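## Task

Remove the yellow sponge from the closet and set it down on the desk. The robot must not tip over or finish leaning. The sponge must rest there without the robot holding it at the end.

## Robot and tools

ROBOT. A Hello Robot Stretch 4, about 1.6 m tall. It has an omni-wheel base (rim within 0.23 m of the base origin), a lift that moves up and down a mast, one arm that telescopes forward, a wrist with yaw, pitch and roll, and a two-finger gripper. Loose objects may occasionally get nudged by something outside the robot.

FRAMES. Base frame: origin on the floor below the base centre, x ahead, y to the left, z up. hand_pose is reported in this frame and marks a point between the open fingertips; with all wrist joints at zero its axes line up with the base frame. The printed hand position may be slightly wrong. The odometry frame is the base frame as it was when the scene began.

execute_actions. Argument "actions" is a list holding one action or none (empty list = just report state and images). "cameras" picks which images come back: head_camera, head_left_camera, head_right_camera, wrist_camera or "all"; omitted, null or ["all"] gives all, [] gives none, an unknown name rejects the call. The "pictures" line lists the returned images in order. An action contains "base", "joints" or both, optionally with "pace" and "contact_limits"; or it is {"end_of_arm": "enable_torque"} by itself, which re-powers any wrist or gripper motor that shut off, holding it where it is. Motions in one action start together and may finish at different times; no action runs beyond 15 s.

"base" holds exactly one relative move, measured from where the base last reported itself: {"translate_m": d} straight ahead (+) or back, -2 to 2 m, no turning; {"strafe_m": d} sideways, left positive, -2 to 2 m; {"rotate_rad": d} turn in place, counter-clockwise from above positive, -3.2 to 3.2 rad.

"joints" holds absolute targets, any subset: lift_m 0 to 1.2 (tolerance 0.004); arm_m 0 to 0.55 extension (0.004); wrist_yaw_rad -1.134 to 4.276, 0 points ahead, positive turns left, 3.14 stows it back, above 3.4 the arm may block it (0.02); wrist_pitch_rad -1.117 to 4.259, 0 level, 1.57 pointing down (0.05); wrist_roll_rad -1.117 to 4.259, 0 keeps fingers level, positive turns clockwise viewed from behind the gripper (0.02); gripper_m -0.038 to 0.141, the fingertip gap in metres, negative means fingers press together (0.004). Targets past a joint range are clipped and the result notes it; other bad values or unknown keys reject the call and nothing moves. A joint or the base left out of an action may keep pushing toward its earlier target without the status showing it.

"pace": "slow", "default", "fast" or "max" (base up to 0.1/0.3/0.4/0.6 m/s and 1/2/3/4 rad/s). With lift above 0.2 the base is slowed further, down to 0.3 m/s and 1 rad/s at full height. "contact_limits": {"arm_m": v}, v from 0 (gentlest) to 0.75 (firmest), default 0.5, sets how hard the arm may push before stopping.

Suggested start: send lift_m 0.4 with wrist_yaw_rad 0 together to unfold the wrist.

wait: {"seconds": 0 to 10}; commands nothing new and returns the same report as an empty action. zoom_image: {"camera": name, "region": [x0, y0, x1, y1]} in pixels of that camera's latest full image, origin top-left, at most 504 by 504. finished_scene: {"scene": n}, the current scene's number; it is final, reports success and loads the next task. Replying without any tool call ends everything remaining.

CAMERAS. head_camera (420x560) sits atop the mast facing forward and down; turn the base to look around. head_left_camera and head_right_camera (fisheye, 420x672) look down more steeply and show the base and arm. wrist_camera (616x392) looks along the fingers, fingertips near the bottom.

RESULTS. lidar_m: 12 distances in metres, 30-degree sectors counter-clockwise from straight ahead (4th left, 7th behind, 10th right); "-" means nothing seen or closer than 0.25 m. It sees from about 0.15 m up, so tabletops register; it misses glass, thin legs and much behind. wrist_depth_mm: 7x7 grid of median depths, 100 to 2000 mm, robot body included. base_odometry counts wheel turns (slip counts as motion); heading in -3.142 to 3.142. If turned_by_wheels and turned_by_imu differ by more than about 0.1 rad, the base likely hit or slipped, and heading is off by roughly their difference. base_tilt in degrees, forward and right positive, with a fixed bias up to 1.5.

base_status / joint_status: "done" (for the base, wheels turned fully even if slipping); "off_target" (rested elsewhere, may still push); "contact_stop_at_<key>" (hit something, that part goes slack: lift may sink, base may roll); "limit_stop_at_<name>"; "limit_stop_at_tilt" (leaning over 6 degrees, lift/arm/wheels slack until upright); "limit_stop_at_own_body" (about to hit itself; move away, lift and arm may go slack, often when pitched up below -0.2 and rolled below -0.4 or above 4); "torque_fault" (wrist or gripper motor overloaded and went limp; send enable_torque). After a stop, later movement calls in the same reply are skipped. on_its_own lists unrequested events; its "held at" is a target, not a position. motor_effort: percent of max, positive toward higher values, bracket = peak, with noise and bias; wheel positive means turning right.

GRIPPING. Close to a gripper_m below the object's width; tighter squeezes harder and draws it toward the wrist. Position and "done" do not confirm a grasp; a firm grip shows in gripper_m effort, and a load in a level gripper shifts wrist_pitch_rad effort. If fingertips jam on a surface, raise the lift.

AVOID. Tipping: don't drive or turn with over 1 kg held and arm_m above 0.2, especially fast; steady high or hard pushes can tip it too. Over about 2 kg in a level gripper faults the wrist. Drops, slams, hard hits and heavy pushes are penalised. Objects must end resting on the desk, released. The simulation runs while you compose replies; the robot keeps its last command meanwhile.

Each tool is called after ">>>" in YAML: its name, and indented under it one key for each argument.

## Session

>>> execute_actions:
  actions: []

Scene clock: 0.00 s.
base_odometry: x=+0.000 y=+0.000 heading=+0.000 (m, m, rad; odometry frame)
turned_by_wheels: +0.000 (rad since the last result)
turned_by_imu: +0.000 (rad since the last result)
base_tilt: forward=-0.7 right=+0.2 (deg)
lidar_m: 1.54 1.97 2.21 2.30 2.33 2.15 2.22 1.92 0.99 1.01 1.30 1.48
base_status: not commanded
joint_positions: lift_m=+0.269 arm_m=+0.000 wrist_yaw_rad=+3.118 wrist_pitch_rad=-0.010 wrist_roll_rad=+0.006 gripper_m=+0.057
joint_status: not commanded
motor_effort: lift_m=+18 arm_m=-1 wrist_yaw_rad=-1 wrist_pitch_rad=-5 wrist_roll_rad=-1 gripper_m=-5 wheel_0=+0 wheel_1=+0 wheel_2=+0 (%)
hand_pose: x=-0.1154 y=+0.0941 z=+0.4501 quat_wxyz=(+0.012, +0.005, +0.003, +1.000) (m; base frame)
wrist_depth_mm: - 142 - - - - 1863 / - 121 146 - - - 1921 / - 118 146 - - - 1863 / - 140 195 - - - 1921 / 205 - - - - - 1983 / 220 1756 205 1618 198 1464 1499 / 220 1118 1060 112 1060 976 1025
pictures: head_camera, head_left_camera, head_right_camera, wrist_camera
Images, in order (width x height): head_camera 420x560, head_left_camera 420x672, head_right_camera 420x672, wrist_camera 616x392.

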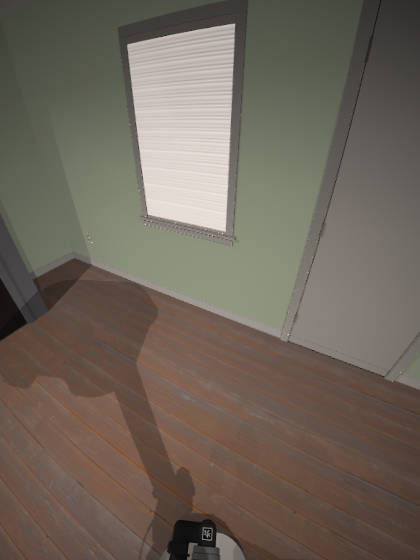

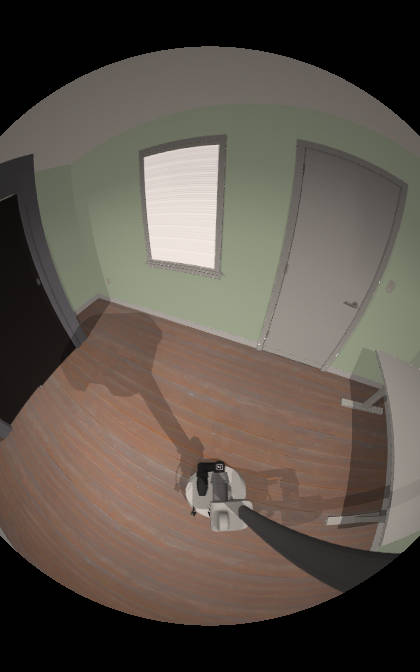

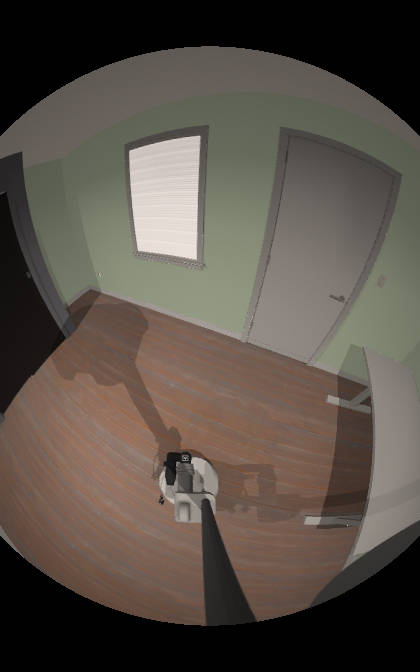

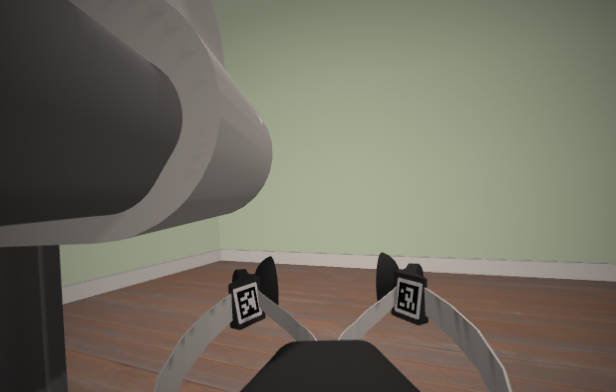

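Closet probably on left (dark). Turn left.

>>> execute_actions:
  actions:
    - {"base":{"rotate_rad":1.3},"joints":{"lift_m":0.4,"wrist_yaw_rad":0},"pace":"fast"}

Scene clock: 3.10 s.
base_odometry: x=+0.000 y=+0.000 heading=+1.299 (m, m, rad; odometry frame)
turned_by_wheels: +1.299 (rad since the last result)
turned_by_imu: +1.327 (rad since the last result)
base_tilt: forward=-0.7 right=+0.2 (deg)
lidar_m: 2.21 2.44 2.19 2.16 2.20 0.97 0.98 1.07 1.52 1.49 1.71 2.22
base_status: done
joint_positions: lift_m=+0.400 arm_m=+0.000 wrist_yaw_rad=+0.000 wrist_pitch_rad=-0.010 wrist_roll_rad=+0.006 gripper_m=+0.057
joint_status: all done
motor_effort: lift_m=+22(22) arm_m=-1(1) wrist_yaw_rad=-2(9) wrist_pitch_rad=-6(5) wrist_roll_rad=+0(1) gripper_m=-4(4) wheel_0=-3(9) wheel_1=-2(9) wheel_2=-3(11) (%)
hand_pose: x=+0.4595 y=-0.0873 z=+0.5808 quat_wxyz=(+1.000, +0.003, -0.005, +0.000) (m; base frame)
wrist_depth_mm: - - - - 1983 1921 - / - - - - - 1863 - / - - - - 1983 1863 - / - - - - - 1921 - / - - - - - 1863 - / - - 205 - 198 1808 1863 / 1464 1397 1308 112 1336 1205 1281
pictures: head_camera, head_left_camera, head_right_camera, wrist_camera
Images, in order (width x height): head_camera 420x560, head_left_camera 420x672, head_right_camera 420x672, wrist_camera 616x392.

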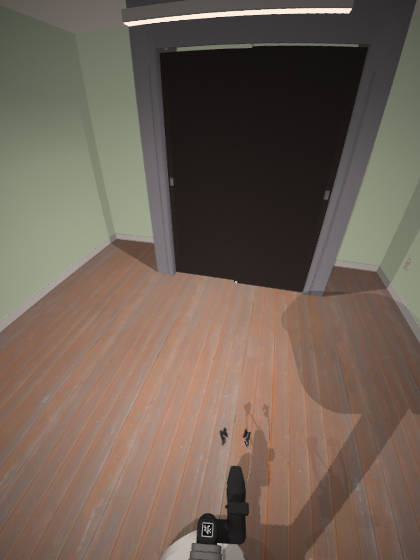

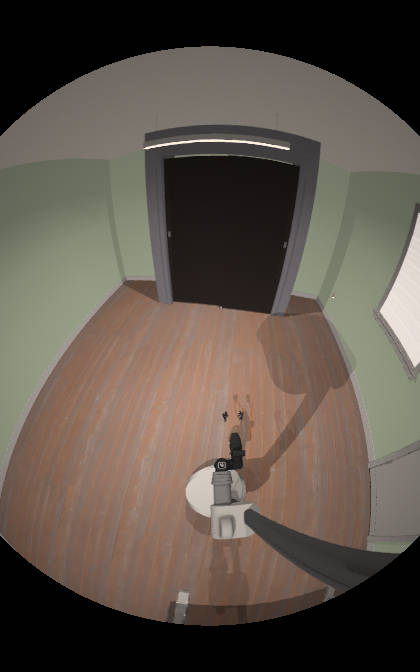

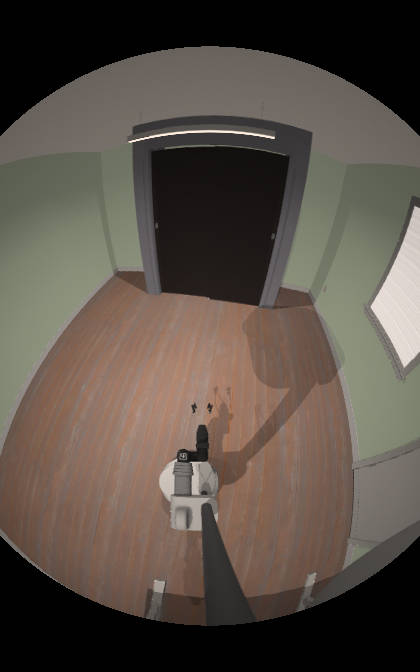

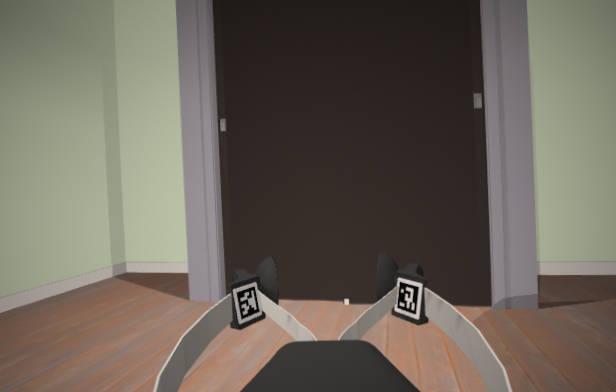

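>>> execute_actions:
  actions:
    - {"base":{"translate_m":1.4},"joints":{"lift_m":0.75},"pace":"fast"}

Scene clock: 8.80 s.
base_odometry: x=+0.375 y=+1.349 heading=+1.300 (m, m, rad; odometry frame)
turned_by_wheels: +0.000 (rad since the last result)
turned_by_imu: -0.001 (rad since the last result)
base_tilt: forward=-0.7 right=+0.2 (deg)
lidar_m: 0.80 0.98 1.93 1.93 2.15 3.18 3.15 2.17 1.75 1.74 1.02 0.84
base_status: done
joint_positions: lift_m=+0.750 arm_m=+0.000 wrist_yaw_rad=+0.000 wrist_pitch_rad=-0.010 wrist_roll_rad=+0.006 gripper_m=+0.057
joint_status: all done
motor_effort: lift_m=+21(25) arm_m=-1(1) wrist_yaw_rad=-1(2) wrist_pitch_rad=-5(6) wrist_roll_rad=+1(1) gripper_m=-4(4) wheel_0=+1(12) wheel_1=+1(8) wheel_2=+3(14) (%)
hand_pose: x=+0.4594 y=-0.0874 z=+0.9309 quat_wxyz=(+1.000, +0.003, -0.005, +0.000) (m; base frame)
wrist_depth_mm: 798 750 715 676 597 569 549 / 798 759 715 683 603 574 549 / 809 768 715 683 597 574 549 / 809 768 723 683 597 569 549 / 798 778 723 699 597 580 549 / 809 768 204 683 198 574 554 / 809 778 732 111 603 569 559
pictures: head_camera, head_left_camera, head_right_camera, wrist_camera
Images, in order (width x height): head_camera 420x560, head_left_camera 420x672, head_right_camera 420x672, wrist_camera 616x392.

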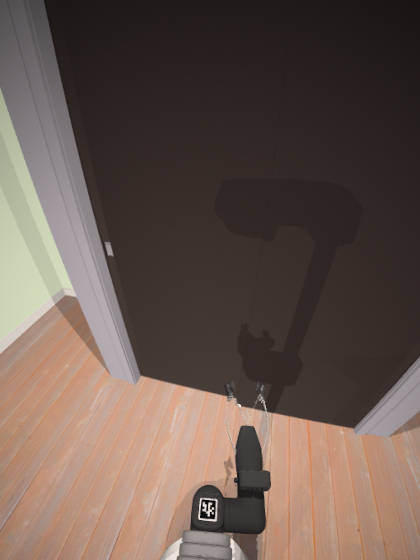

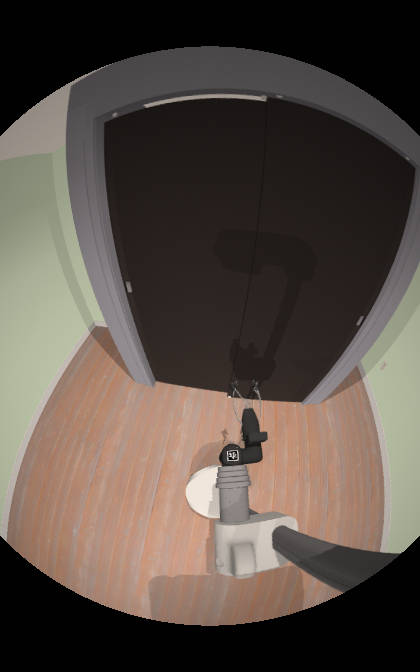

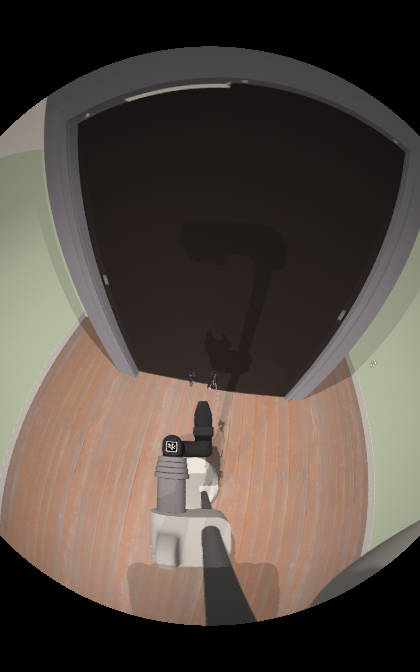

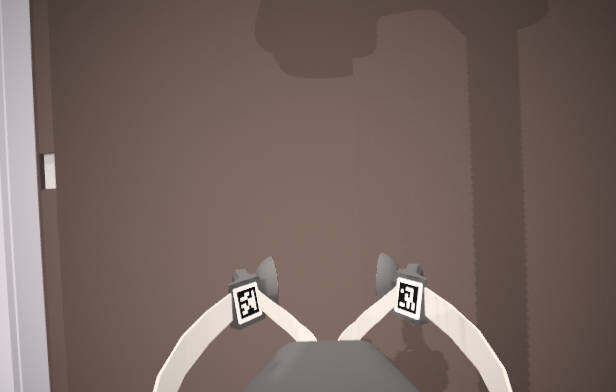

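>>> execute_actions:
  actions:
    - {"base":{"rotate_rad":-0.2}}
  cameras: ["head_left_camera","wrist_camera"]

>>> execute_actions:
  actions:
    - {"base":{"strafe_m":-0.4}}
  cameras: ["head_left_camera","wrist_camera"]

Scene clock: 11.67 s.
base_odometry: x=+0.375 y=+1.349 heading=+1.100 (m, m, rad; odometry frame)
turned_by_wheels: -0.200 (rad since the last result)
turned_by_imu: -0.203 (rad since the last result)
base_tilt: forward=-0.7 right=+0.2 (deg)
lidar_m: 0.82 0.89 1.15 1.92 2.02 2.69 3.21 2.48 1.84 1.73 1.21 0.87
base_status: done
joint_positions: lift_m=+0.750 arm_m=+0.000 wrist_yaw_rad=+0.000 wrist_pitch_rad=-0.010 wrist_roll_rad=+0.006 gripper_m=+0.057
joint_status: not commanded
motor_effort: lift_m=+21(21) arm_m=-1(1) wrist_yaw_rad=-1(0) wrist_pitch_rad=-5(5) wrist_roll_rad=-1(1) gripper_m=-4(4) wheel_0=+3(2) wheel_1=+2(7) wheel_2=+1(8) (%)
hand_pose: x=+0.4594 y=-0.0874 z=+0.9309 quat_wxyz=(+1.000, +0.003, -0.005, +0.000) (m; base frame)
wrist_depth_mm: 683 683 683 640 634 627 634 / 691 683 691 640 634 627 634 / 691 683 683 640 640 634 627 / 699 691 683 640 634 634 621 / 691 691 691 634 640 640 640 / 699 699 205 640 198 627 627 / 691 691 683 112 640 634 634
pictures: head_left_camera, wrist_camera
Images, in order (width x height): head_left_camera 420x672, wrist_camera 616x392.

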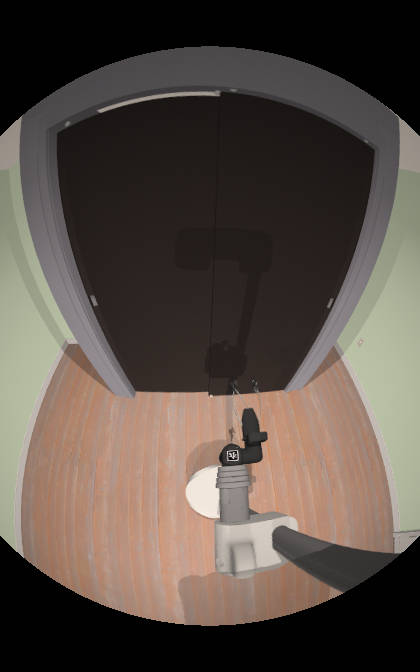

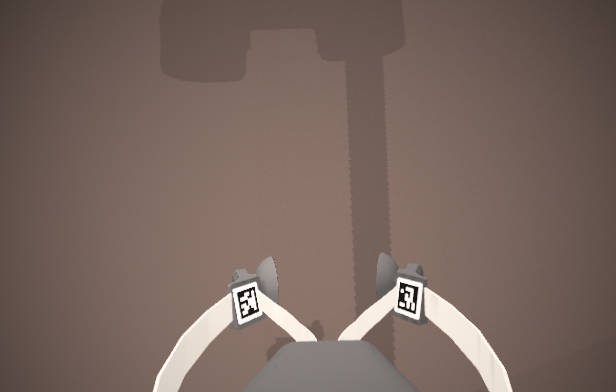

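Scene clock: 14.33 s.
base_odometry: x=+0.732 y=+1.168 heading=+1.100 (m, m, rad; odometry frame)
turned_by_wheels: +0.000 (rad since the last result)
turned_by_imu: +0.000 (rad since the last result)
base_tilt: forward=-0.7 right=+0.2 (deg)
lidar_m: 0.83 0.85 1.25 2.33 2.39 3.24 3.18 2.04 1.45 1.34 1.38 0.90
base_status: done
joint_positions: lift_m=+0.750 arm_m=+0.000 wrist_yaw_rad=+0.000 wrist_pitch_rad=-0.010 wrist_roll_rad=+0.006 gripper_m=+0.057
joint_status: not commanded
motor_effort: lift_m=+20(21) arm_m=-1(1) wrist_yaw_rad=-2(1) wrist_pitch_rad=-6(5) wrist_roll_rad=-1(1) gripper_m=-3(4) wheel_0=+1(6) wheel_1=+1(9) wheel_2=+0(1) (%)
hand_pose: x=+0.4594 y=-0.0874 z=+0.9309 quat_wxyz=(+1.000, +0.003, -0.005, +0.000) (m; base frame)
wrist_depth_mm: 654 654 647 647 647 621 627 / 661 654 654 640 647 621 627 / 661 661 647 654 647 621 627 / 668 654 654 647 654 627 627 / 661 661 661 661 647 627 621 / 715 668 204 654 198 615 627 / 715 668 661 112 654 627 627
pictures: head_left_camera, wrist_camera
Images, in order (width x height): head_left_camera 420x672, wrist_camera 616x392.

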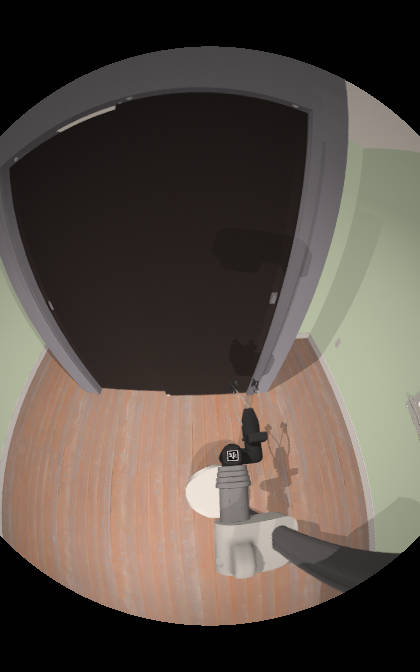

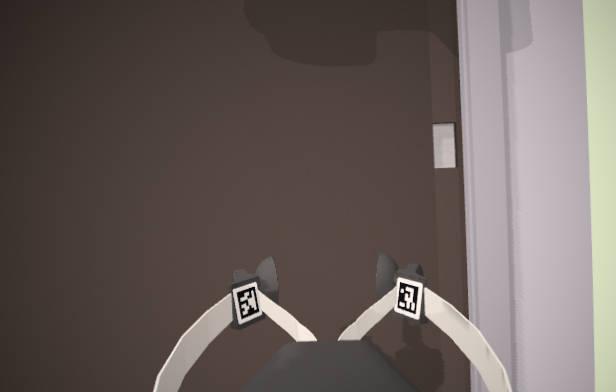

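>>> execute_actions:
  actions:
    - {"base":{"strafe_m":-0.23},"joints":{"lift_m":0.88,"gripper_m":0.0,"arm_m":0.3}}
  cameras: ["wrist_camera"]

Scene clock: 18.50 s.
base_odometry: x=+0.937 y=+1.063 heading=+1.101 (m, m, rad; odometry frame)
turned_by_wheels: +0.000 (rad since the last result)
turned_by_imu: +0.001 (rad since the last result)
base_tilt: forward=-0.6 right=+0.2 (deg)
lidar_m: 0.83 0.88 1.28 2.57 2.66 3.28 3.16 1.71 1.17 1.10 1.20 0.89
base_status: done
joint_positions: lift_m=+0.880 arm_m=+0.299 wrist_yaw_rad=+0.000 wrist_pitch_rad=-0.010 wrist_roll_rad=+0.006 gripper_m=+0.000
joint_status: all done
motor_effort: lift_m=+22(24) arm_m=+5(7) wrist_yaw_rad=-2(2) wrist_pitch_rad=-5(6) wrist_roll_rad=-1(0) gripper_m=-7(7) wheel_0=+2(13) wheel_1=+0(9) wheel_2=+0(2) (%)
hand_pose: x=+0.7586 y=-0.0874 z=+1.0608 quat_wxyz=(+1.000, +0.003, -0.005, +0.000) (m; base frame)
wrist_depth_mm: 359 357 355 355 324 336 1060 / 359 357 355 353 324 336 707 / 362 359 357 359 325 338 707 / 362 359 359 355 327 338 707 / 362 362 359 357 327 340 707 / 366 362 362 205 186 338 715 / 364 362 362 112 325 338 707
pictures: wrist_camera
Images, in order (width x height): wrist_camera 616x392.

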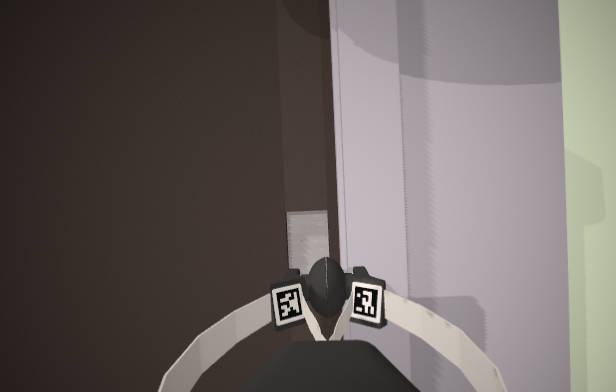

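>>> execute_actions:
  actions:
    - {"base":{"strafe_m":0.012},"joints":{"arm_m":0.48},"contact_limits":{"arm_m":0.2}}
  cameras: ["wrist_camera"]

Scene clock: 21.27 s.
base_odometry: x=+0.926 y=+1.069 heading=+1.100 (m, m, rad; odometry frame)
turned_by_wheels: -0.001 (rad since the last result)
turned_by_imu: +0.008 (rad since the last result)
base_tilt: forward=-0.6 right=+0.2 (deg)
lidar_m: 0.84 0.88 1.25 2.54 2.65 3.30 2.68 1.70 1.17 1.11 1.20 0.86
base_status: done
joint_positions: lift_m=+0.880 arm_m=+0.427 wrist_yaw_rad=-0.007 wrist_pitch_rad=-0.011 wrist_roll_rad=+0.006 gripper_m=+0.000
joint_status: arm_m contact_stop (moved +0.128 of +0.181)
on_its_own: arm_m is slack since a contact_stop (your +0.480 is given up); wrist_yaw_rad is at rest, and its effort (+20) is outside its rest range (-13 to +13)
motor_effort: lift_m=+21(22) arm_m=+0(15) wrist_yaw_rad=+20(51) wrist_pitch_rad=-4(10) wrist_roll_rad=-1(1) gripper_m=-6(7) wheel_0=-3(9) wheel_1=-2(9) wheel_2=-6(12) (%)
contact_limits: arm_m 0.2
hand_pose: x=+0.8856 y=-0.0893 z=+1.0610 quat_wxyz=(+1.000, +0.003, -0.005, -0.003) (m; base frame)
wrist_depth_mm: 231 231 231 229 196 209 208 / 233 232 232 229 198 210 209 / 234 232 233 231 198 211 211 / 235 234 233 231 198 198 211 / 234 235 232 242 199 198 211 / 234 234 234 193 189 199 212 / 236 236 234 112 200 199 213
pictures: wrist_camera
Images, in order (width x height): wrist_camera 616x392.

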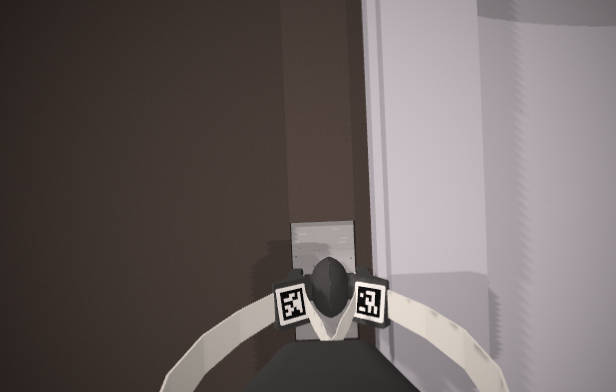

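>>> execute_actions:
  actions:
    - {"base":{"strafe_m":0.15},"joints":{"arm_m":0.44},"contact_limits":{"arm_m":0.3},"pace":"slow"}
  cameras: ["wrist_camera"]

Scene clock: 24.90 s.
base_odometry: x=+0.792 y=+1.137 heading=+1.098 (m, m, rad; odometry frame)
turned_by_wheels: -0.002 (rad since the last result)
turned_by_imu: -0.008 (rad since the last result)
base_tilt: forward=-0.7 right=+0.2 (deg)
lidar_m: 0.82 0.88 1.23 2.40 2.51 3.28 3.20 1.92 1.33 1.26 1.31 0.87
base_status: done
joint_positions: lift_m=+0.880 arm_m=+0.424 wrist_yaw_rad=-0.015 wrist_pitch_rad=-0.011 wrist_roll_rad=+0.006 gripper_m=+0.000
joint_status: arm_m contact_stop (moved -0.003 of +0.013)
on_its_own: arm_m is slack since a contact_stop (your +0.440 is given up); wrist_yaw_rad is at rest, and its effort (+43) is outside its rest range (-13 to +13)
motor_effort: lift_m=+21(21) arm_m=+0(17) wrist_yaw_rad=+43(65) wrist_pitch_rad=-6(7) wrist_roll_rad=-1(0) gripper_m=-6(6) wheel_0=-9(17) wheel_1=-1(6) wheel_2=-11(13) (%)
contact_limits: arm_m 0.3
hand_pose: x=+0.8821 y=-0.0918 z=+1.0610 quat_wxyz=(+1.000, +0.003, -0.005, -0.008) (m; base frame)
wrist_depth_mm: 228 228 229 228 741 535 251 / 228 229 229 229 931 549 255 / 229 229 229 229 854 554 256 / 229 229 230 230 798 544 259 / 229 230 231 234 891 569 263 / 231 230 230 204 186 539 265 / 232 232 154 112 603 307 267
pictures: wrist_camera
Images, in order (width x height): wrist_camera 616x392.

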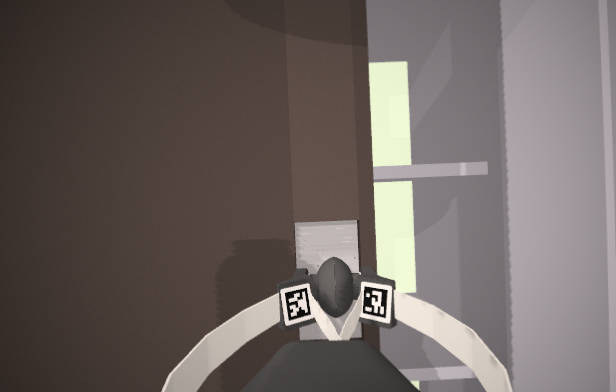

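Door moving. Continue.

>>> execute_actions:
  actions:
    - {"base":{"strafe_m":0.5},"pace":"slow"}
  cameras: ["wrist_camera","head_left_camera"]

Scene clock: 32.10 s.
base_odometry: x=+0.348 y=+1.365 heading=+1.096 (m, m, rad; odometry frame)
turned_by_wheels: -0.002 (rad since the last result)
turned_by_imu: -0.004 (rad since the last result)
base_tilt: forward=-0.7 right=+0.2 (deg)
lidar_m: 0.83 0.85 1.10 1.88 2.00 2.66 3.23 2.46 1.90 1.77 1.24 1.14
base_status: done
joint_positions: lift_m=+0.880 arm_m=+0.404 wrist_yaw_rad=-0.016 wrist_pitch_rad=-0.010 wrist_roll_rad=+0.006 gripper_m=+0.000
joint_status: not commanded
on_its_own: arm_m is slack since a contact_stop (your +0.440 is given up); wrist_yaw_rad is at rest, and its effort (+44) is outside its rest range (-13 to +13)
motor_effort: lift_m=+21(21) arm_m=+0(0) wrist_yaw_rad=+44(55) wrist_pitch_rad=-5(6) wrist_roll_rad=-1(1) gripper_m=-5(6) wheel_0=-11(17) wheel_1=+0(2) wheel_2=-12(9) (%)
hand_pose: x=+0.8622 y=-0.0920 z=+1.0610 quat_wxyz=(+1.000, +0.003, -0.005, -0.008) (m; base frame)
wrist_depth_mm: 226 227 227 228 732 750 759 / 227 227 229 228 946 946 960 / 227 227 229 229 976 960 741 / 227 229 229 230 960 976 976 / 229 229 229 231 960 976 976 / 230 229 229 195 184 798 768 / 229 229 153 112 597 549 615
pictures: head_left_camera, wrist_camera
Images, in order (width x height): head_left_camera 420x672, wrist_camera 616x392.

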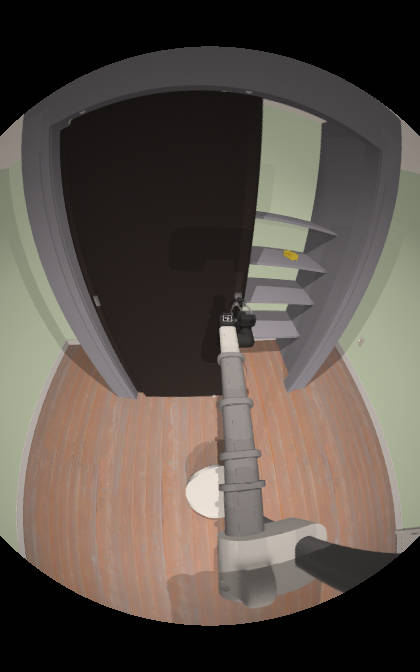

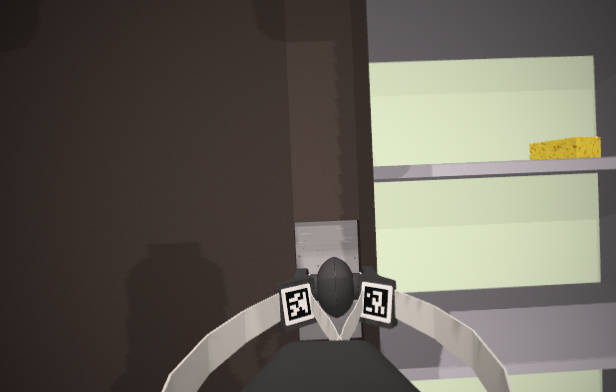

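>>> execute_actions:
  actions:
    - {"joints":{"arm_m":0.3}}
  cameras: []

>>> execute_actions:
  actions:
    - {"base":{"strafe_m":-0.5},"joints":{"lift_m":1.04,"gripper_m":0.14}}
  cameras: []

>>> execute_actions:
  actions:
    - {"base":{"translate_m":0.35}}
  cameras: ["wrist_camera"]

Scene clock: 38.00 s.
base_odometry: x=+0.348 y=+1.365 heading=+1.098 (m, m, rad; odometry frame)
turned_by_wheels: +0.002 (rad since the last result)
turned_by_imu: +0.003 (rad since the last result)
base_tilt: forward=-0.7 right=+0.2 (deg)
lidar_m: 0.81 0.86 1.10 1.89 1.96 2.66 3.24 2.46 1.88 1.79 1.21 1.11
base_status: not commanded
joint_positions: lift_m=+0.880 arm_m=+0.301 wrist_yaw_rad=+0.000 wrist_pitch_rad=-0.010 wrist_roll_rad=+0.006 gripper_m=+0.000
joint_status: all done
motor_effort: lift_m=+21(20) arm_m=-4(5) wrist_yaw_rad=-1(43) wrist_pitch_rad=-6(5) wrist_roll_rad=-1(0) gripper_m=-7(6) wheel_0=+0(12) wheel_1=+0(1) wheel_2=-2(12) (%)
hand_pose: x=+0.7602 y=-0.0874 z=+1.0609 quat_wxyz=(+1.000, +0.003, -0.005, +0.000) (m; base frame)
wrist_depth_mm: 329 327 327 325 741 759 768 / 330 329 329 327 1042 1042 1078 / 330 329 329 329 1060 1078 1042 / 334 329 329 330 1078 1060 1042 / 330 329 329 330 1078 1042 1042 / 334 334 330 206 187 798 778 / 332 334 329 112 1078 1060 1042
pictures: none
No camera images: the call's "cameras" was empty. Leave "cameras" out to get every camera's image.

Scene clock: 41.00 s.
base_odometry: x=+0.793 y=+1.138 heading=+1.098 (m, m, rad; odometry frame)
turned_by_wheels: +0.000 (rad since the last result)
turned_by_imu: +0.000 (rad since the last result)
base_tilt: forward=-0.7 right=+0.2 (deg)
lidar_m: 1.00 0.89 1.18 2.38 2.46 3.30 3.18 1.96 1.38 1.26 1.34 0.85
base_status: done
joint_positions: lift_m=+1.040 arm_m=+0.301 wrist_yaw_rad=+0.000 wrist_pitch_rad=-0.010 wrist_roll_rad=+0.006 gripper_m=+0.140
joint_status: all done
motor_effort: lift_m=+21(22) arm_m=-4(4) wrist_yaw_rad=-1(1) wrist_pitch_rad=-6(4) wrist_roll_rad=+0(0) gripper_m=+0(7) wheel_0=+2(11) wheel_1=-1(9) wheel_2=+0(1) (%)
hand_pose: x=+0.7602 y=-0.0874 z=+1.2209 quat_wxyz=(+1.000, +0.003, -0.005, +0.000) (m; base frame)
wrist_depth_mm: 1118 1078 1078 1060 1098 373 314 / 1098 1078 1098 1060 904 379 315 / 931 1008 1098 1098 1008 382 315 / 1098 1098 1078 1098 1078 392 314 / 946 878 842 788 854 366 317 / 1078 1118 218 1078 1008 211 317 / 976 960 946 112 891 404 319
pictures: none
No camera images: the call's "cameras" was empty. Leave "cameras" out to get every camera's image.

Scene clock: 43.63 s.
base_odometry: x=+0.952 y=+1.449 heading=+1.098 (m, m, rad; odometry frame)
turned_by_wheels: +0.000 (rad since the last result)
turned_by_imu: +0.000 (rad since the last result)
base_tilt: forward=-0.7 right=+0.2 (deg)
lidar_m: 0.79 0.60 0.70 2.38 2.51 3.31 3.58 1.95 1.32 1.28 1.32 0.54
base_status: done
joint_positions: lift_m=+1.040 arm_m=+0.301 wrist_yaw_rad=+0.000 wrist_pitch_rad=-0.010 wrist_roll_rad=+0.006 gripper_m=+0.140
joint_status: not commanded
motor_effort: lift_m=+21(21) arm_m=-4(4) wrist_yaw_rad=-1(2) wrist_pitch_rad=-6(6) wrist_roll_rad=-1(0) gripper_m=+0(1) wheel_0=+2(9) wheel_1=+3(7) wheel_2=-1(11) (%)
hand_pose: x=+0.7601 y=-0.0874 z=+1.2209 quat_wxyz=(+1.000, +0.003, -0.005, +0.000) (m; base frame)
wrist_depth_mm: 327 334 345 355 362 368 349 / 488 508 521 544 564 512 379 / 741 741 732 732 723 554 384 / 741 723 723 732 723 569 389 / 741 741 723 676 732 525 392 / 445 394 218 407 330 211 359 / 338 327 320 112 315 477 377
pictures: wrist_camera
Images, in order (width x height): wrist_camera 616x392.

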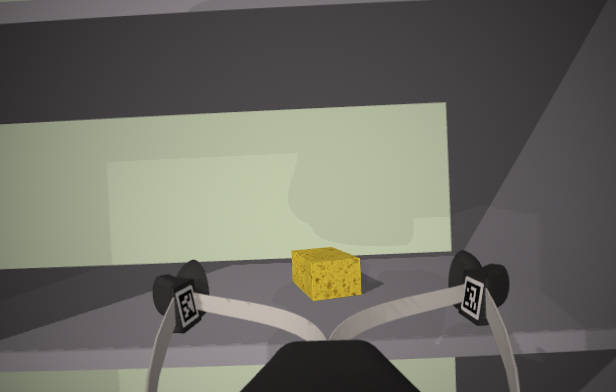

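>>> execute_actions:
  actions:
    - {"joints":{"lift_m":1.0,"arm_m":0.54}}
  cameras: ["wrist_camera"]

Scene clock: 46.70 s.
base_odometry: x=+0.952 y=+1.449 heading=+1.098 (m, m, rad; odometry frame)
turned_by_wheels: +0.000 (rad since the last result)
turned_by_imu: +0.001 (rad since the last result)
base_tilt: forward=-0.7 right=+0.3 (deg)
lidar_m: 0.80 0.60 0.71 2.43 2.49 3.33 3.59 1.94 1.34 1.27 1.32 0.56
base_status: not commanded
joint_positions: lift_m=+1.000 arm_m=+0.539 wrist_yaw_rad=+0.000 wrist_pitch_rad=-0.010 wrist_roll_rad=+0.006 gripper_m=+0.140
joint_status: all done
motor_effort: lift_m=+13(17) arm_m=+5(6) wrist_yaw_rad=-2(0) wrist_pitch_rad=-6(6) wrist_roll_rad=-2(1) gripper_m=-2(2) wheel_0=+2(2) wheel_1=+3(3) wheel_2=-2(1) (%)
hand_pose: x=+0.9986 y=-0.0874 z=+1.1815 quat_wxyz=(+1.000, +0.003, -0.005, +0.000) (m; base frame)
wrist_depth_mm: 413 421 433 442 455 452 362 / 488 484 480 484 477 473 368 / 484 484 488 480 484 480 373 / 492 484 484 484 480 477 375 / 492 488 488 267 484 445 359 / 307 272 218 191 201 211 256 / 201 196 195 112 185 172 177
pictures: wrist_camera
Images, in order (width x height): wrist_camera 616x392.

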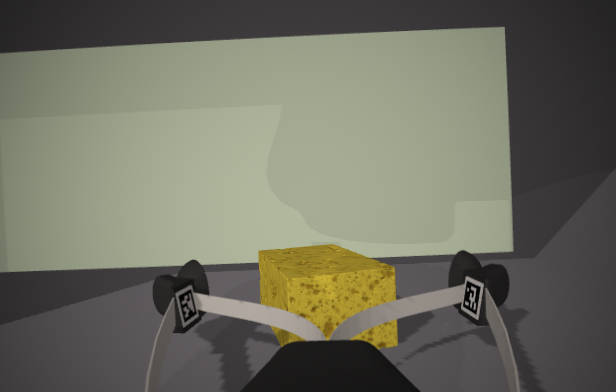

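>>> execute_actions:
  actions:
    - {"joints":{"gripper_m":0.02}}
  cameras: []

>>> execute_actions:
  actions:
    - {"joints":{"lift_m":1.03}}
  cameras: []

>>> execute_actions:
  actions:
    - {"joints":{"arm_m":0.05},"base":{"translate_m":-0.3}}
  cameras: ["wrist_camera"]

Scene clock: 50.53 s.
base_odometry: x=+0.952 y=+1.449 heading=+1.098 (m, m, rad; odometry frame)
turned_by_wheels: +0.000 (rad since the last result)
turned_by_imu: +0.001 (rad since the last result)
base_tilt: forward=-0.7 right=+0.2 (deg)
lidar_m: 0.79 0.61 0.68 2.42 2.48 3.30 3.58 1.94 1.35 1.27 1.31 0.53
base_status: not commanded
joint_positions: lift_m=+1.000 arm_m=+0.539 wrist_yaw_rad=+0.000 wrist_pitch_rad=-0.010 wrist_roll_rad=+0.006 gripper_m=+0.020
joint_status: all done
motor_effort: lift_m=+13(13) arm_m=+5(5) wrist_yaw_rad=-1(2) wrist_pitch_rad=-6(6) wrist_roll_rad=-1(1) gripper_m=-21(26) wheel_0=+2(2) wheel_1=+3(2) wheel_2=-1(1) (%)
hand_pose: x=+0.9986 y=-0.0874 z=+1.1815 quat_wxyz=(+1.000, +0.003, -0.005, +0.000) (m; base frame)
wrist_depth_mm: 410 421 436 442 452 452 364 / 488 480 480 484 484 477 364 / 488 492 484 484 484 480 375 / 484 488 488 484 480 477 375 / 492 488 488 266 480 469 357 / 309 297 187 181 185 223 256 / 201 185 194 112 182 170 186
pictures: none
No camera images: the call's "cameras" was empty. Leave "cameras" out to get every camera's image.

Scene clock: 51.47 s.
base_odometry: x=+0.952 y=+1.449 heading=+1.098 (m, m, rad; odometry frame)
turned_by_wheels: +0.000 (rad since the last result)
turned_by_imu: +0.000 (rad since the last result)
base_tilt: forward=-0.6 right=+0.3 (deg)
lidar_m: 0.81 0.60 0.69 2.42 2.48 3.33 3.59 1.94 1.37 1.24 1.31 0.51
base_status: not commanded
joint_positions: lift_m=+1.030 arm_m=+0.539 wrist_yaw_rad=+0.000 wrist_pitch_rad=-0.010 wrist_roll_rad=+0.006 gripper_m=+0.020
joint_status: all done
motor_effort: lift_m=+22(21) arm_m=+5(5) wrist_yaw_rad=-2(1) wrist_pitch_rad=-5(6) wrist_roll_rad=+0(1) gripper_m=-21(22) wheel_0=+2(2) wheel_1=+3(3) wheel_2=-2(1) (%)
hand_pose: x=+0.9986 y=-0.0874 z=+1.2108 quat_wxyz=(+1.000, +0.003, -0.005, +0.000) (m; base frame)
wrist_depth_mm: 347 357 368 379 389 394 347 / 484 488 484 480 480 484 366 / 488 484 484 484 480 480 370 / 488 484 488 484 484 480 375 / 492 488 488 267 480 484 379 / 410 394 189 182 185 297 336 / 266 246 257 112 229 226 236
pictures: none
No camera images: the call's "cameras" was empty. Leave "cameras" out to get every camera's image.

Scene clock: 53.97 s.
base_odometry: x=+0.816 y=+1.182 heading=+1.098 (m, m, rad; odometry frame)
turned_by_wheels: +0.000 (rad since the last result)
turned_by_imu: +0.001 (rad since the last result)
base_tilt: forward=-0.7 right=+0.3 (deg)
lidar_m: 0.93 0.87 1.09 2.41 2.50 3.31 3.23 1.92 1.34 1.25 1.34 0.80
base_status: done
joint_positions: lift_m=+1.030 arm_m=+0.051 wrist_yaw_rad=+0.000 wrist_pitch_rad=-0.010 wrist_roll_rad=+0.006 gripper_m=+0.020
joint_status: all done
motor_effort: lift_m=+22(22) arm_m=-4(7) wrist_yaw_rad=-1(1) wrist_pitch_rad=-7(7) wrist_roll_rad=-1(1) gripper_m=-21(21) wheel_0=-2(6) wheel_1=-2(6) wheel_2=+2(11) (%)
hand_pose: x=+0.5101 y=-0.0875 z=+1.2107 quat_wxyz=(+1.000, +0.003, -0.005, +0.000) (m; base frame)
wrist_depth_mm: 1336 1281 1281 1281 1182 535 530 / 1336 1308 1281 1281 1205 525 525 / 878 1308 1138 1205 1060 530 525 / 1281 1281 1281 1281 1281 535 530 / 603 1308 1255 270 866 530 535 / 580 1281 189 181 185 517 530 / 580 960 1008 112 621 521 535
pictures: wrist_camera
Images, in order (width x height): wrist_camera 616x392.

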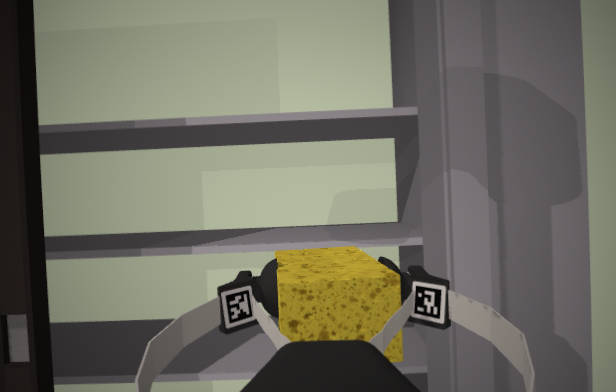

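>>> execute_actions:
  actions:
    - {"base":{"rotate_rad":3.14},"joints":{"lift_m":0.85}}
  cameras: ["head_left_camera"]

Scene clock: 58.53 s.
base_odometry: x=+0.816 y=+1.182 heading=-2.046 (m, m, rad; odometry frame)
turned_by_wheels: +3.139 (rad since the last result)
turned_by_imu: +3.205 (rad since the last result)
base_tilt: forward=-0.7 right=+0.2 (deg)
lidar_m: 2.36 1.90 1.30 1.25 1.32 0.81 1.10 0.87 1.13 2.44 2.51 3.35
base_status: done
joint_positions: lift_m=+0.850 arm_m=+0.051 wrist_yaw_rad=+0.000 wrist_pitch_rad=-0.010 wrist_roll_rad=+0.006 gripper_m=+0.020
joint_status: all done
motor_effort: lift_m=+13(20) arm_m=-4(4) wrist_yaw_rad=+0(1) wrist_pitch_rad=-6(6) wrist_roll_rad=+0(1) gripper_m=-22(22) wheel_0=-3(8) wheel_1=-4(7) wheel_2=-3(10) (%)
hand_pose: x=+0.5102 y=-0.0874 z=+1.0315 quat_wxyz=(+1.000, +0.003, -0.005, +0.000) (m; base frame)
wrist_depth_mm: 1983 - - - - - - / 1921 - - - - - - / 1921 - - - - - - / 1863 - - - - - - / 1863 - - 267 - - - / 1863 - 189 181 185 - - / 1863 - - 112 - - -
pictures: head_left_camera
Images, in order (width x height): head_left_camera 420x672.

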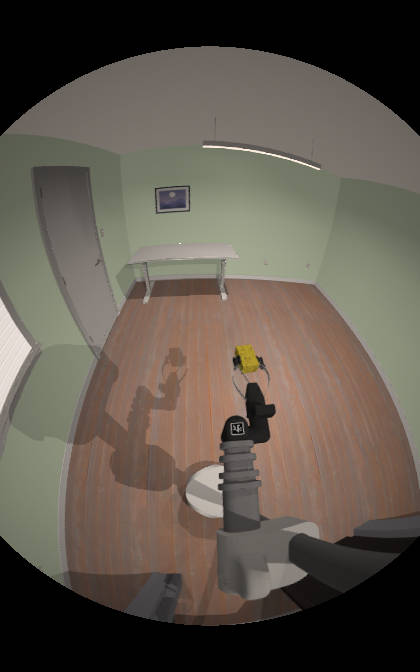

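>>> execute_actions:
  actions:
    - {"base":{"translate_m":1.85},"pace":"fast"}
  cameras: []

>>> execute_actions:
  actions:
    - {"base":{"strafe_m":0.3},"joints":{"arm_m":0.3}}
  cameras: ["head_left_camera","wrist_camera"]

Scene clock: 66.67 s.
base_odometry: x=-0.030 y=-0.463 heading=-2.046 (m, m, rad; odometry frame)
turned_by_wheels: +0.000 (rad since the last result)
turned_by_imu: -0.001 (rad since the last result)
base_tilt: forward=-0.7 right=+0.2 (deg)
lidar_m: 0.51 0.54 0.72 1.29 1.36 1.87 2.67 2.77 2.49 2.36 2.00 0.60
base_status: done
joint_positions: lift_m=+0.850 arm_m=+0.051 wrist_yaw_rad=+0.000 wrist_pitch_rad=-0.010 wrist_roll_rad=+0.006 gripper_m=+0.020
joint_status: not commanded
motor_effort: lift_m=+13(13) arm_m=-4(4) wrist_yaw_rad=-1(2) wrist_pitch_rad=-7(7) wrist_roll_rad=-1(1) gripper_m=-20(21) wheel_0=+3(6) wheel_1=+1(7) wheel_2=+0(15) (%)
hand_pose: x=+0.5101 y=-0.0874 z=+1.0314 quat_wxyz=(+1.000, +0.003, -0.005, +0.000) (m; base frame)
wrist_depth_mm: 1098 1078 1098 1098 1098 1078 1078 / 1098 1118 1118 1118 1098 1078 1098 / 1098 1118 1118 1118 1098 1078 1098 / 1118 1098 1118 1118 1118 1118 1078 / 1118 1118 1138 266 1118 1118 1098 / 1138 1138 189 181 185 1118 1118 / 831 759 798 112 707 1118 1098
pictures: none
No camera images: the call's "cameras" was empty. Leave "cameras" out to get every camera's image.

Scene clock: 69.00 s.
base_odometry: x=+0.236 y=-0.600 heading=-2.046 (m, m, rad; odometry frame)
turned_by_wheels: +0.000 (rad since the last result)
turned_by_imu: +0.001 (rad since the last result)
base_tilt: forward=-0.7 right=+0.3 (deg)
lidar_m: 0.49 0.55 0.71 0.99 1.05 1.45 2.77 2.75 2.82 2.66 0.84 0.56
base_status: done
joint_positions: lift_m=+0.850 arm_m=+0.299 wrist_yaw_rad=+0.000 wrist_pitch_rad=-0.010 wrist_roll_rad=+0.006 gripper_m=+0.020
joint_status: all done
motor_effort: lift_m=+14(14) arm_m=+5(6) wrist_yaw_rad=-1(0) wrist_pitch_rad=-7(7) wrist_roll_rad=-1(1) gripper_m=-21(22) wheel_0=+0(14) wheel_1=+0(9) wheel_2=+0(0) (%)
hand_pose: x=+0.7586 y=-0.0874 z=+1.0314 quat_wxyz=(+1.000, +0.003, -0.005, +0.000) (m; base frame)
wrist_depth_mm: 831 831 820 842 842 820 842 / 831 820 820 854 831 842 831 / 854 854 842 842 831 831 831 / 854 854 854 831 842 842 831 / 866 842 866 266 831 842 831 / 866 866 188 182 185 831 820 / 854 768 788 112 707 691 732
pictures: head_left_camera, wrist_camera
Images, in order (width x height): head_left_camera 420x672, wrist_camera 616x392.

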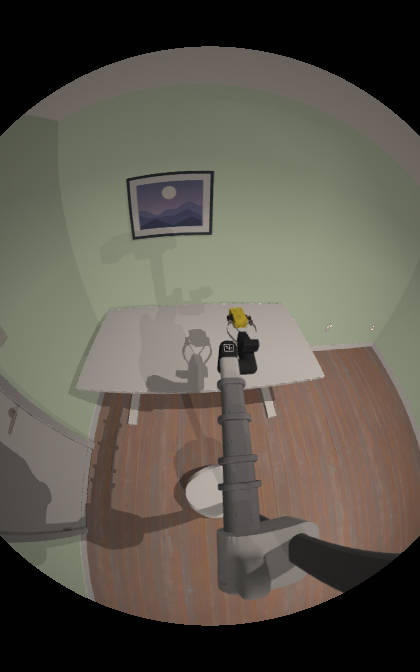

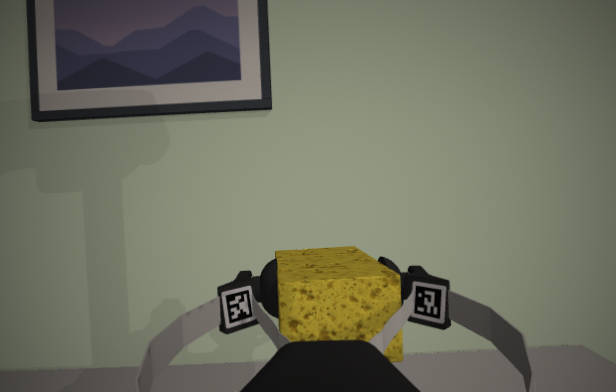

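>>> execute_actions:
  actions:
    - {"joints":{"lift_m":0.61}}
  cameras: ["wrist_camera"]

Scene clock: 74.67 s.
base_odometry: x=+0.236 y=-0.600 heading=-2.046 (m, m, rad; odometry frame)
turned_by_wheels: +0.000 (rad since the last result)
turned_by_imu: +0.001 (rad since the last result)
base_tilt: forward=-0.7 right=+0.2 (deg)
lidar_m: 0.52 0.56 0.69 1.01 1.07 1.46 2.76 2.77 2.81 2.65 0.84 0.54
base_status: not commanded
joint_positions: lift_m=+0.610 arm_m=+0.299 wrist_yaw_rad=+0.000 wrist_pitch_rad=-0.010 wrist_roll_rad=+0.006 gripper_m=+0.020
joint_status: all done
motor_effort: lift_m=+13(14) arm_m=+5(5) wrist_yaw_rad=-2(2) wrist_pitch_rad=-7(7) wrist_roll_rad=+0(1) gripper_m=-21(21) wheel_0=+0(0) wheel_1=+0(0) wheel_2=-1(0) (%)
hand_pose: x=+0.7586 y=-0.0874 z=+0.7915 quat_wxyz=(+1.000, +0.003, -0.005, +0.000) (m; base frame)
wrist_depth_mm: 854 842 842 842 842 831 842 / 866 866 854 831 842 831 831 / 854 854 842 842 842 842 842 / 854 866 866 842 842 831 820 / 854 854 788 267 691 654 621 / 421 413 189 181 185 307 345 / 276 255 266 112 237 234 243
pictures: wrist_camera
Images, in order (width x height): wrist_camera 616x392.

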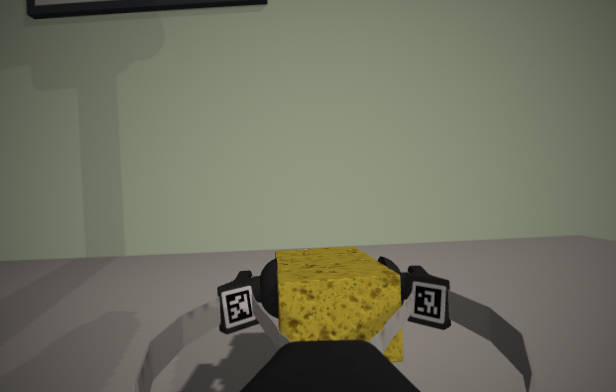

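Depths match ~3 cm above surface; lower a bit and release.

>>> execute_actions:
  actions:
    - {"joints":{"lift_m":0.583}}
  cameras: []

>>> execute_actions:
  actions:
    - {"joints":{"gripper_m":0.13}}
  cameras: []

>>> execute_actions:
  actions:
    - {"joints":{"arm_m":0.1,"lift_m":0.62}}
  cameras: ["wrist_camera"]

>>> finished_scene:
  scene: 1

Scene clock: 77.20 s.
base_odometry: x=+0.236 y=-0.600 heading=-2.046 (m, m, rad; odometry frame)
turned_by_wheels: +0.000 (rad since the last result)
turned_by_imu: +0.001 (rad since the last result)
base_tilt: forward=-0.7 right=+0.2 (deg)
lidar_m: 0.51 0.52 0.72 0.98 1.08 1.47 2.78 2.76 2.82 2.68 0.84 0.57
base_status: not commanded
joint_positions: lift_m=+0.584 arm_m=+0.299 wrist_yaw_rad=-0.001 wrist_pitch_rad=-0.018 wrist_roll_rad=+0.007 gripper_m=+0.020
joint_status: all done
motor_effort: lift_m=+4(14) arm_m=+5(5) wrist_yaw_rad=+3(1) wrist_pitch_rad=+17(18) wrist_roll_rad=-4(5) gripper_m=-22(21) wheel_0=+0(0) wheel_1=+0(0) wheel_2=-1(0) (%)
hand_pose: x=+0.7585 y=-0.0876 z=+0.7676 quat_wxyz=(+1.000, +0.004, -0.009, +0.000) (m; base frame)
wrist_depth_mm: 854 878 854 842 842 831 820 / 866 854 854 866 854 842 820 / 854 842 866 842 842 831 820 / 854 866 842 831 831 831 842 / 854 866 750 267 647 615 585 / 382 370 188 182 185 273 314 / 244 224 235 112 208 205 214
pictures: none
No camera images: the call's "cameras" was empty. Leave "cameras" out to get every camera's image.

Scene clock: 79.20 s.
base_odometry: x=+0.236 y=-0.600 heading=-2.046 (m, m, rad; odometry frame)
turned_by_wheels: +0.000 (rad since the last result)
turned_by_imu: +0.000 (rad since the last result)
base_tilt: forward=-0.7 right=+0.2 (deg)
lidar_m: 0.53 0.55 0.71 1.00 1.05 1.46 2.76 2.79 2.81 2.67 0.82 0.56
base_status: not commanded
joint_positions: lift_m=+0.584 arm_m=+0.299 wrist_yaw_rad=-0.001 wrist_pitch_rad=-0.018 wrist_roll_rad=+0.007 gripper_m=+0.130
joint_status: all done
motor_effort: lift_m=+3(3) arm_m=+5(5) wrist_yaw_rad=+0(1) wrist_pitch_rad=+17(18) wrist_roll_rad=-3(5) gripper_m=-1(22) wheel_0=+0(0) wheel_1=+0(0) wheel_2=+0(0) (%)
hand_pose: x=+0.7585 y=-0.0876 z=+0.7676 quat_wxyz=(+1.000, +0.004, -0.009, +0.000) (m; base frame)
wrist_depth_mm: 854 866 842 842 842 842 820 / 854 854 854 854 842 842 842 / 866 854 842 842 854 831 820 / 866 854 854 842 842 842 831 / 866 854 750 707 661 621 591 / 382 366 201 195 213 270 314 / 242 223 235 112 208 207 213
pictures: none
No camera images: the call's "cameras" was empty. Leave "cameras" out to get every camera's image.

Scene clock: 80.90 s.
base_odometry: x=+0.236 y=-0.600 heading=-2.046 (m, m, rad; odometry frame)
turned_by_wheels: +0.000 (rad since the last result)
turned_by_imu: +0.000 (rad since the last result)
base_tilt: forward=-0.7 right=+0.3 (deg)
lidar_m: 0.50 0.55 0.70 0.98 1.07 1.49 2.74 2.76 2.82 2.66 0.81 0.56
base_status: not commanded
joint_positions: lift_m=+0.620 arm_m=+0.101 wrist_yaw_rad=+0.000 wrist_pitch_rad=-0.010 wrist_roll_rad=+0.006 gripper_m=+0.130
joint_status: all done
motor_effort: lift_m=+22(23) arm_m=-4(9) wrist_yaw_rad=-2(0) wrist_pitch_rad=-5(18) wrist_roll_rad=-1(5) gripper_m=-3(2) wheel_0=+0(0) wheel_1=+0(0) wheel_2=+0(0) (%)
hand_pose: x=+0.5602 y=-0.0874 z=+0.8008 quat_wxyz=(+1.000, +0.003, -0.005, +0.000) (m; base frame)
wrist_depth_mm: 1060 1042 1025 1042 1042 1025 1025 / 1060 1060 1060 1042 1025 1025 1042 / 1098 1060 1042 1042 1042 1042 1025 / 1078 1060 1042 1042 1025 1060 1042 / 976 917 854 798 750 707 676 / 455 439 200 387 343 329 377 / 298 277 290 112 273 255 264
pictures: wrist_camera
Images, in order (width x height): wrist_camera 616x392.

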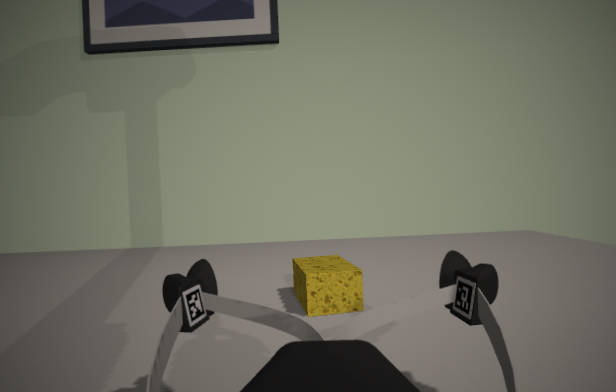

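The scene is finished: the task was done.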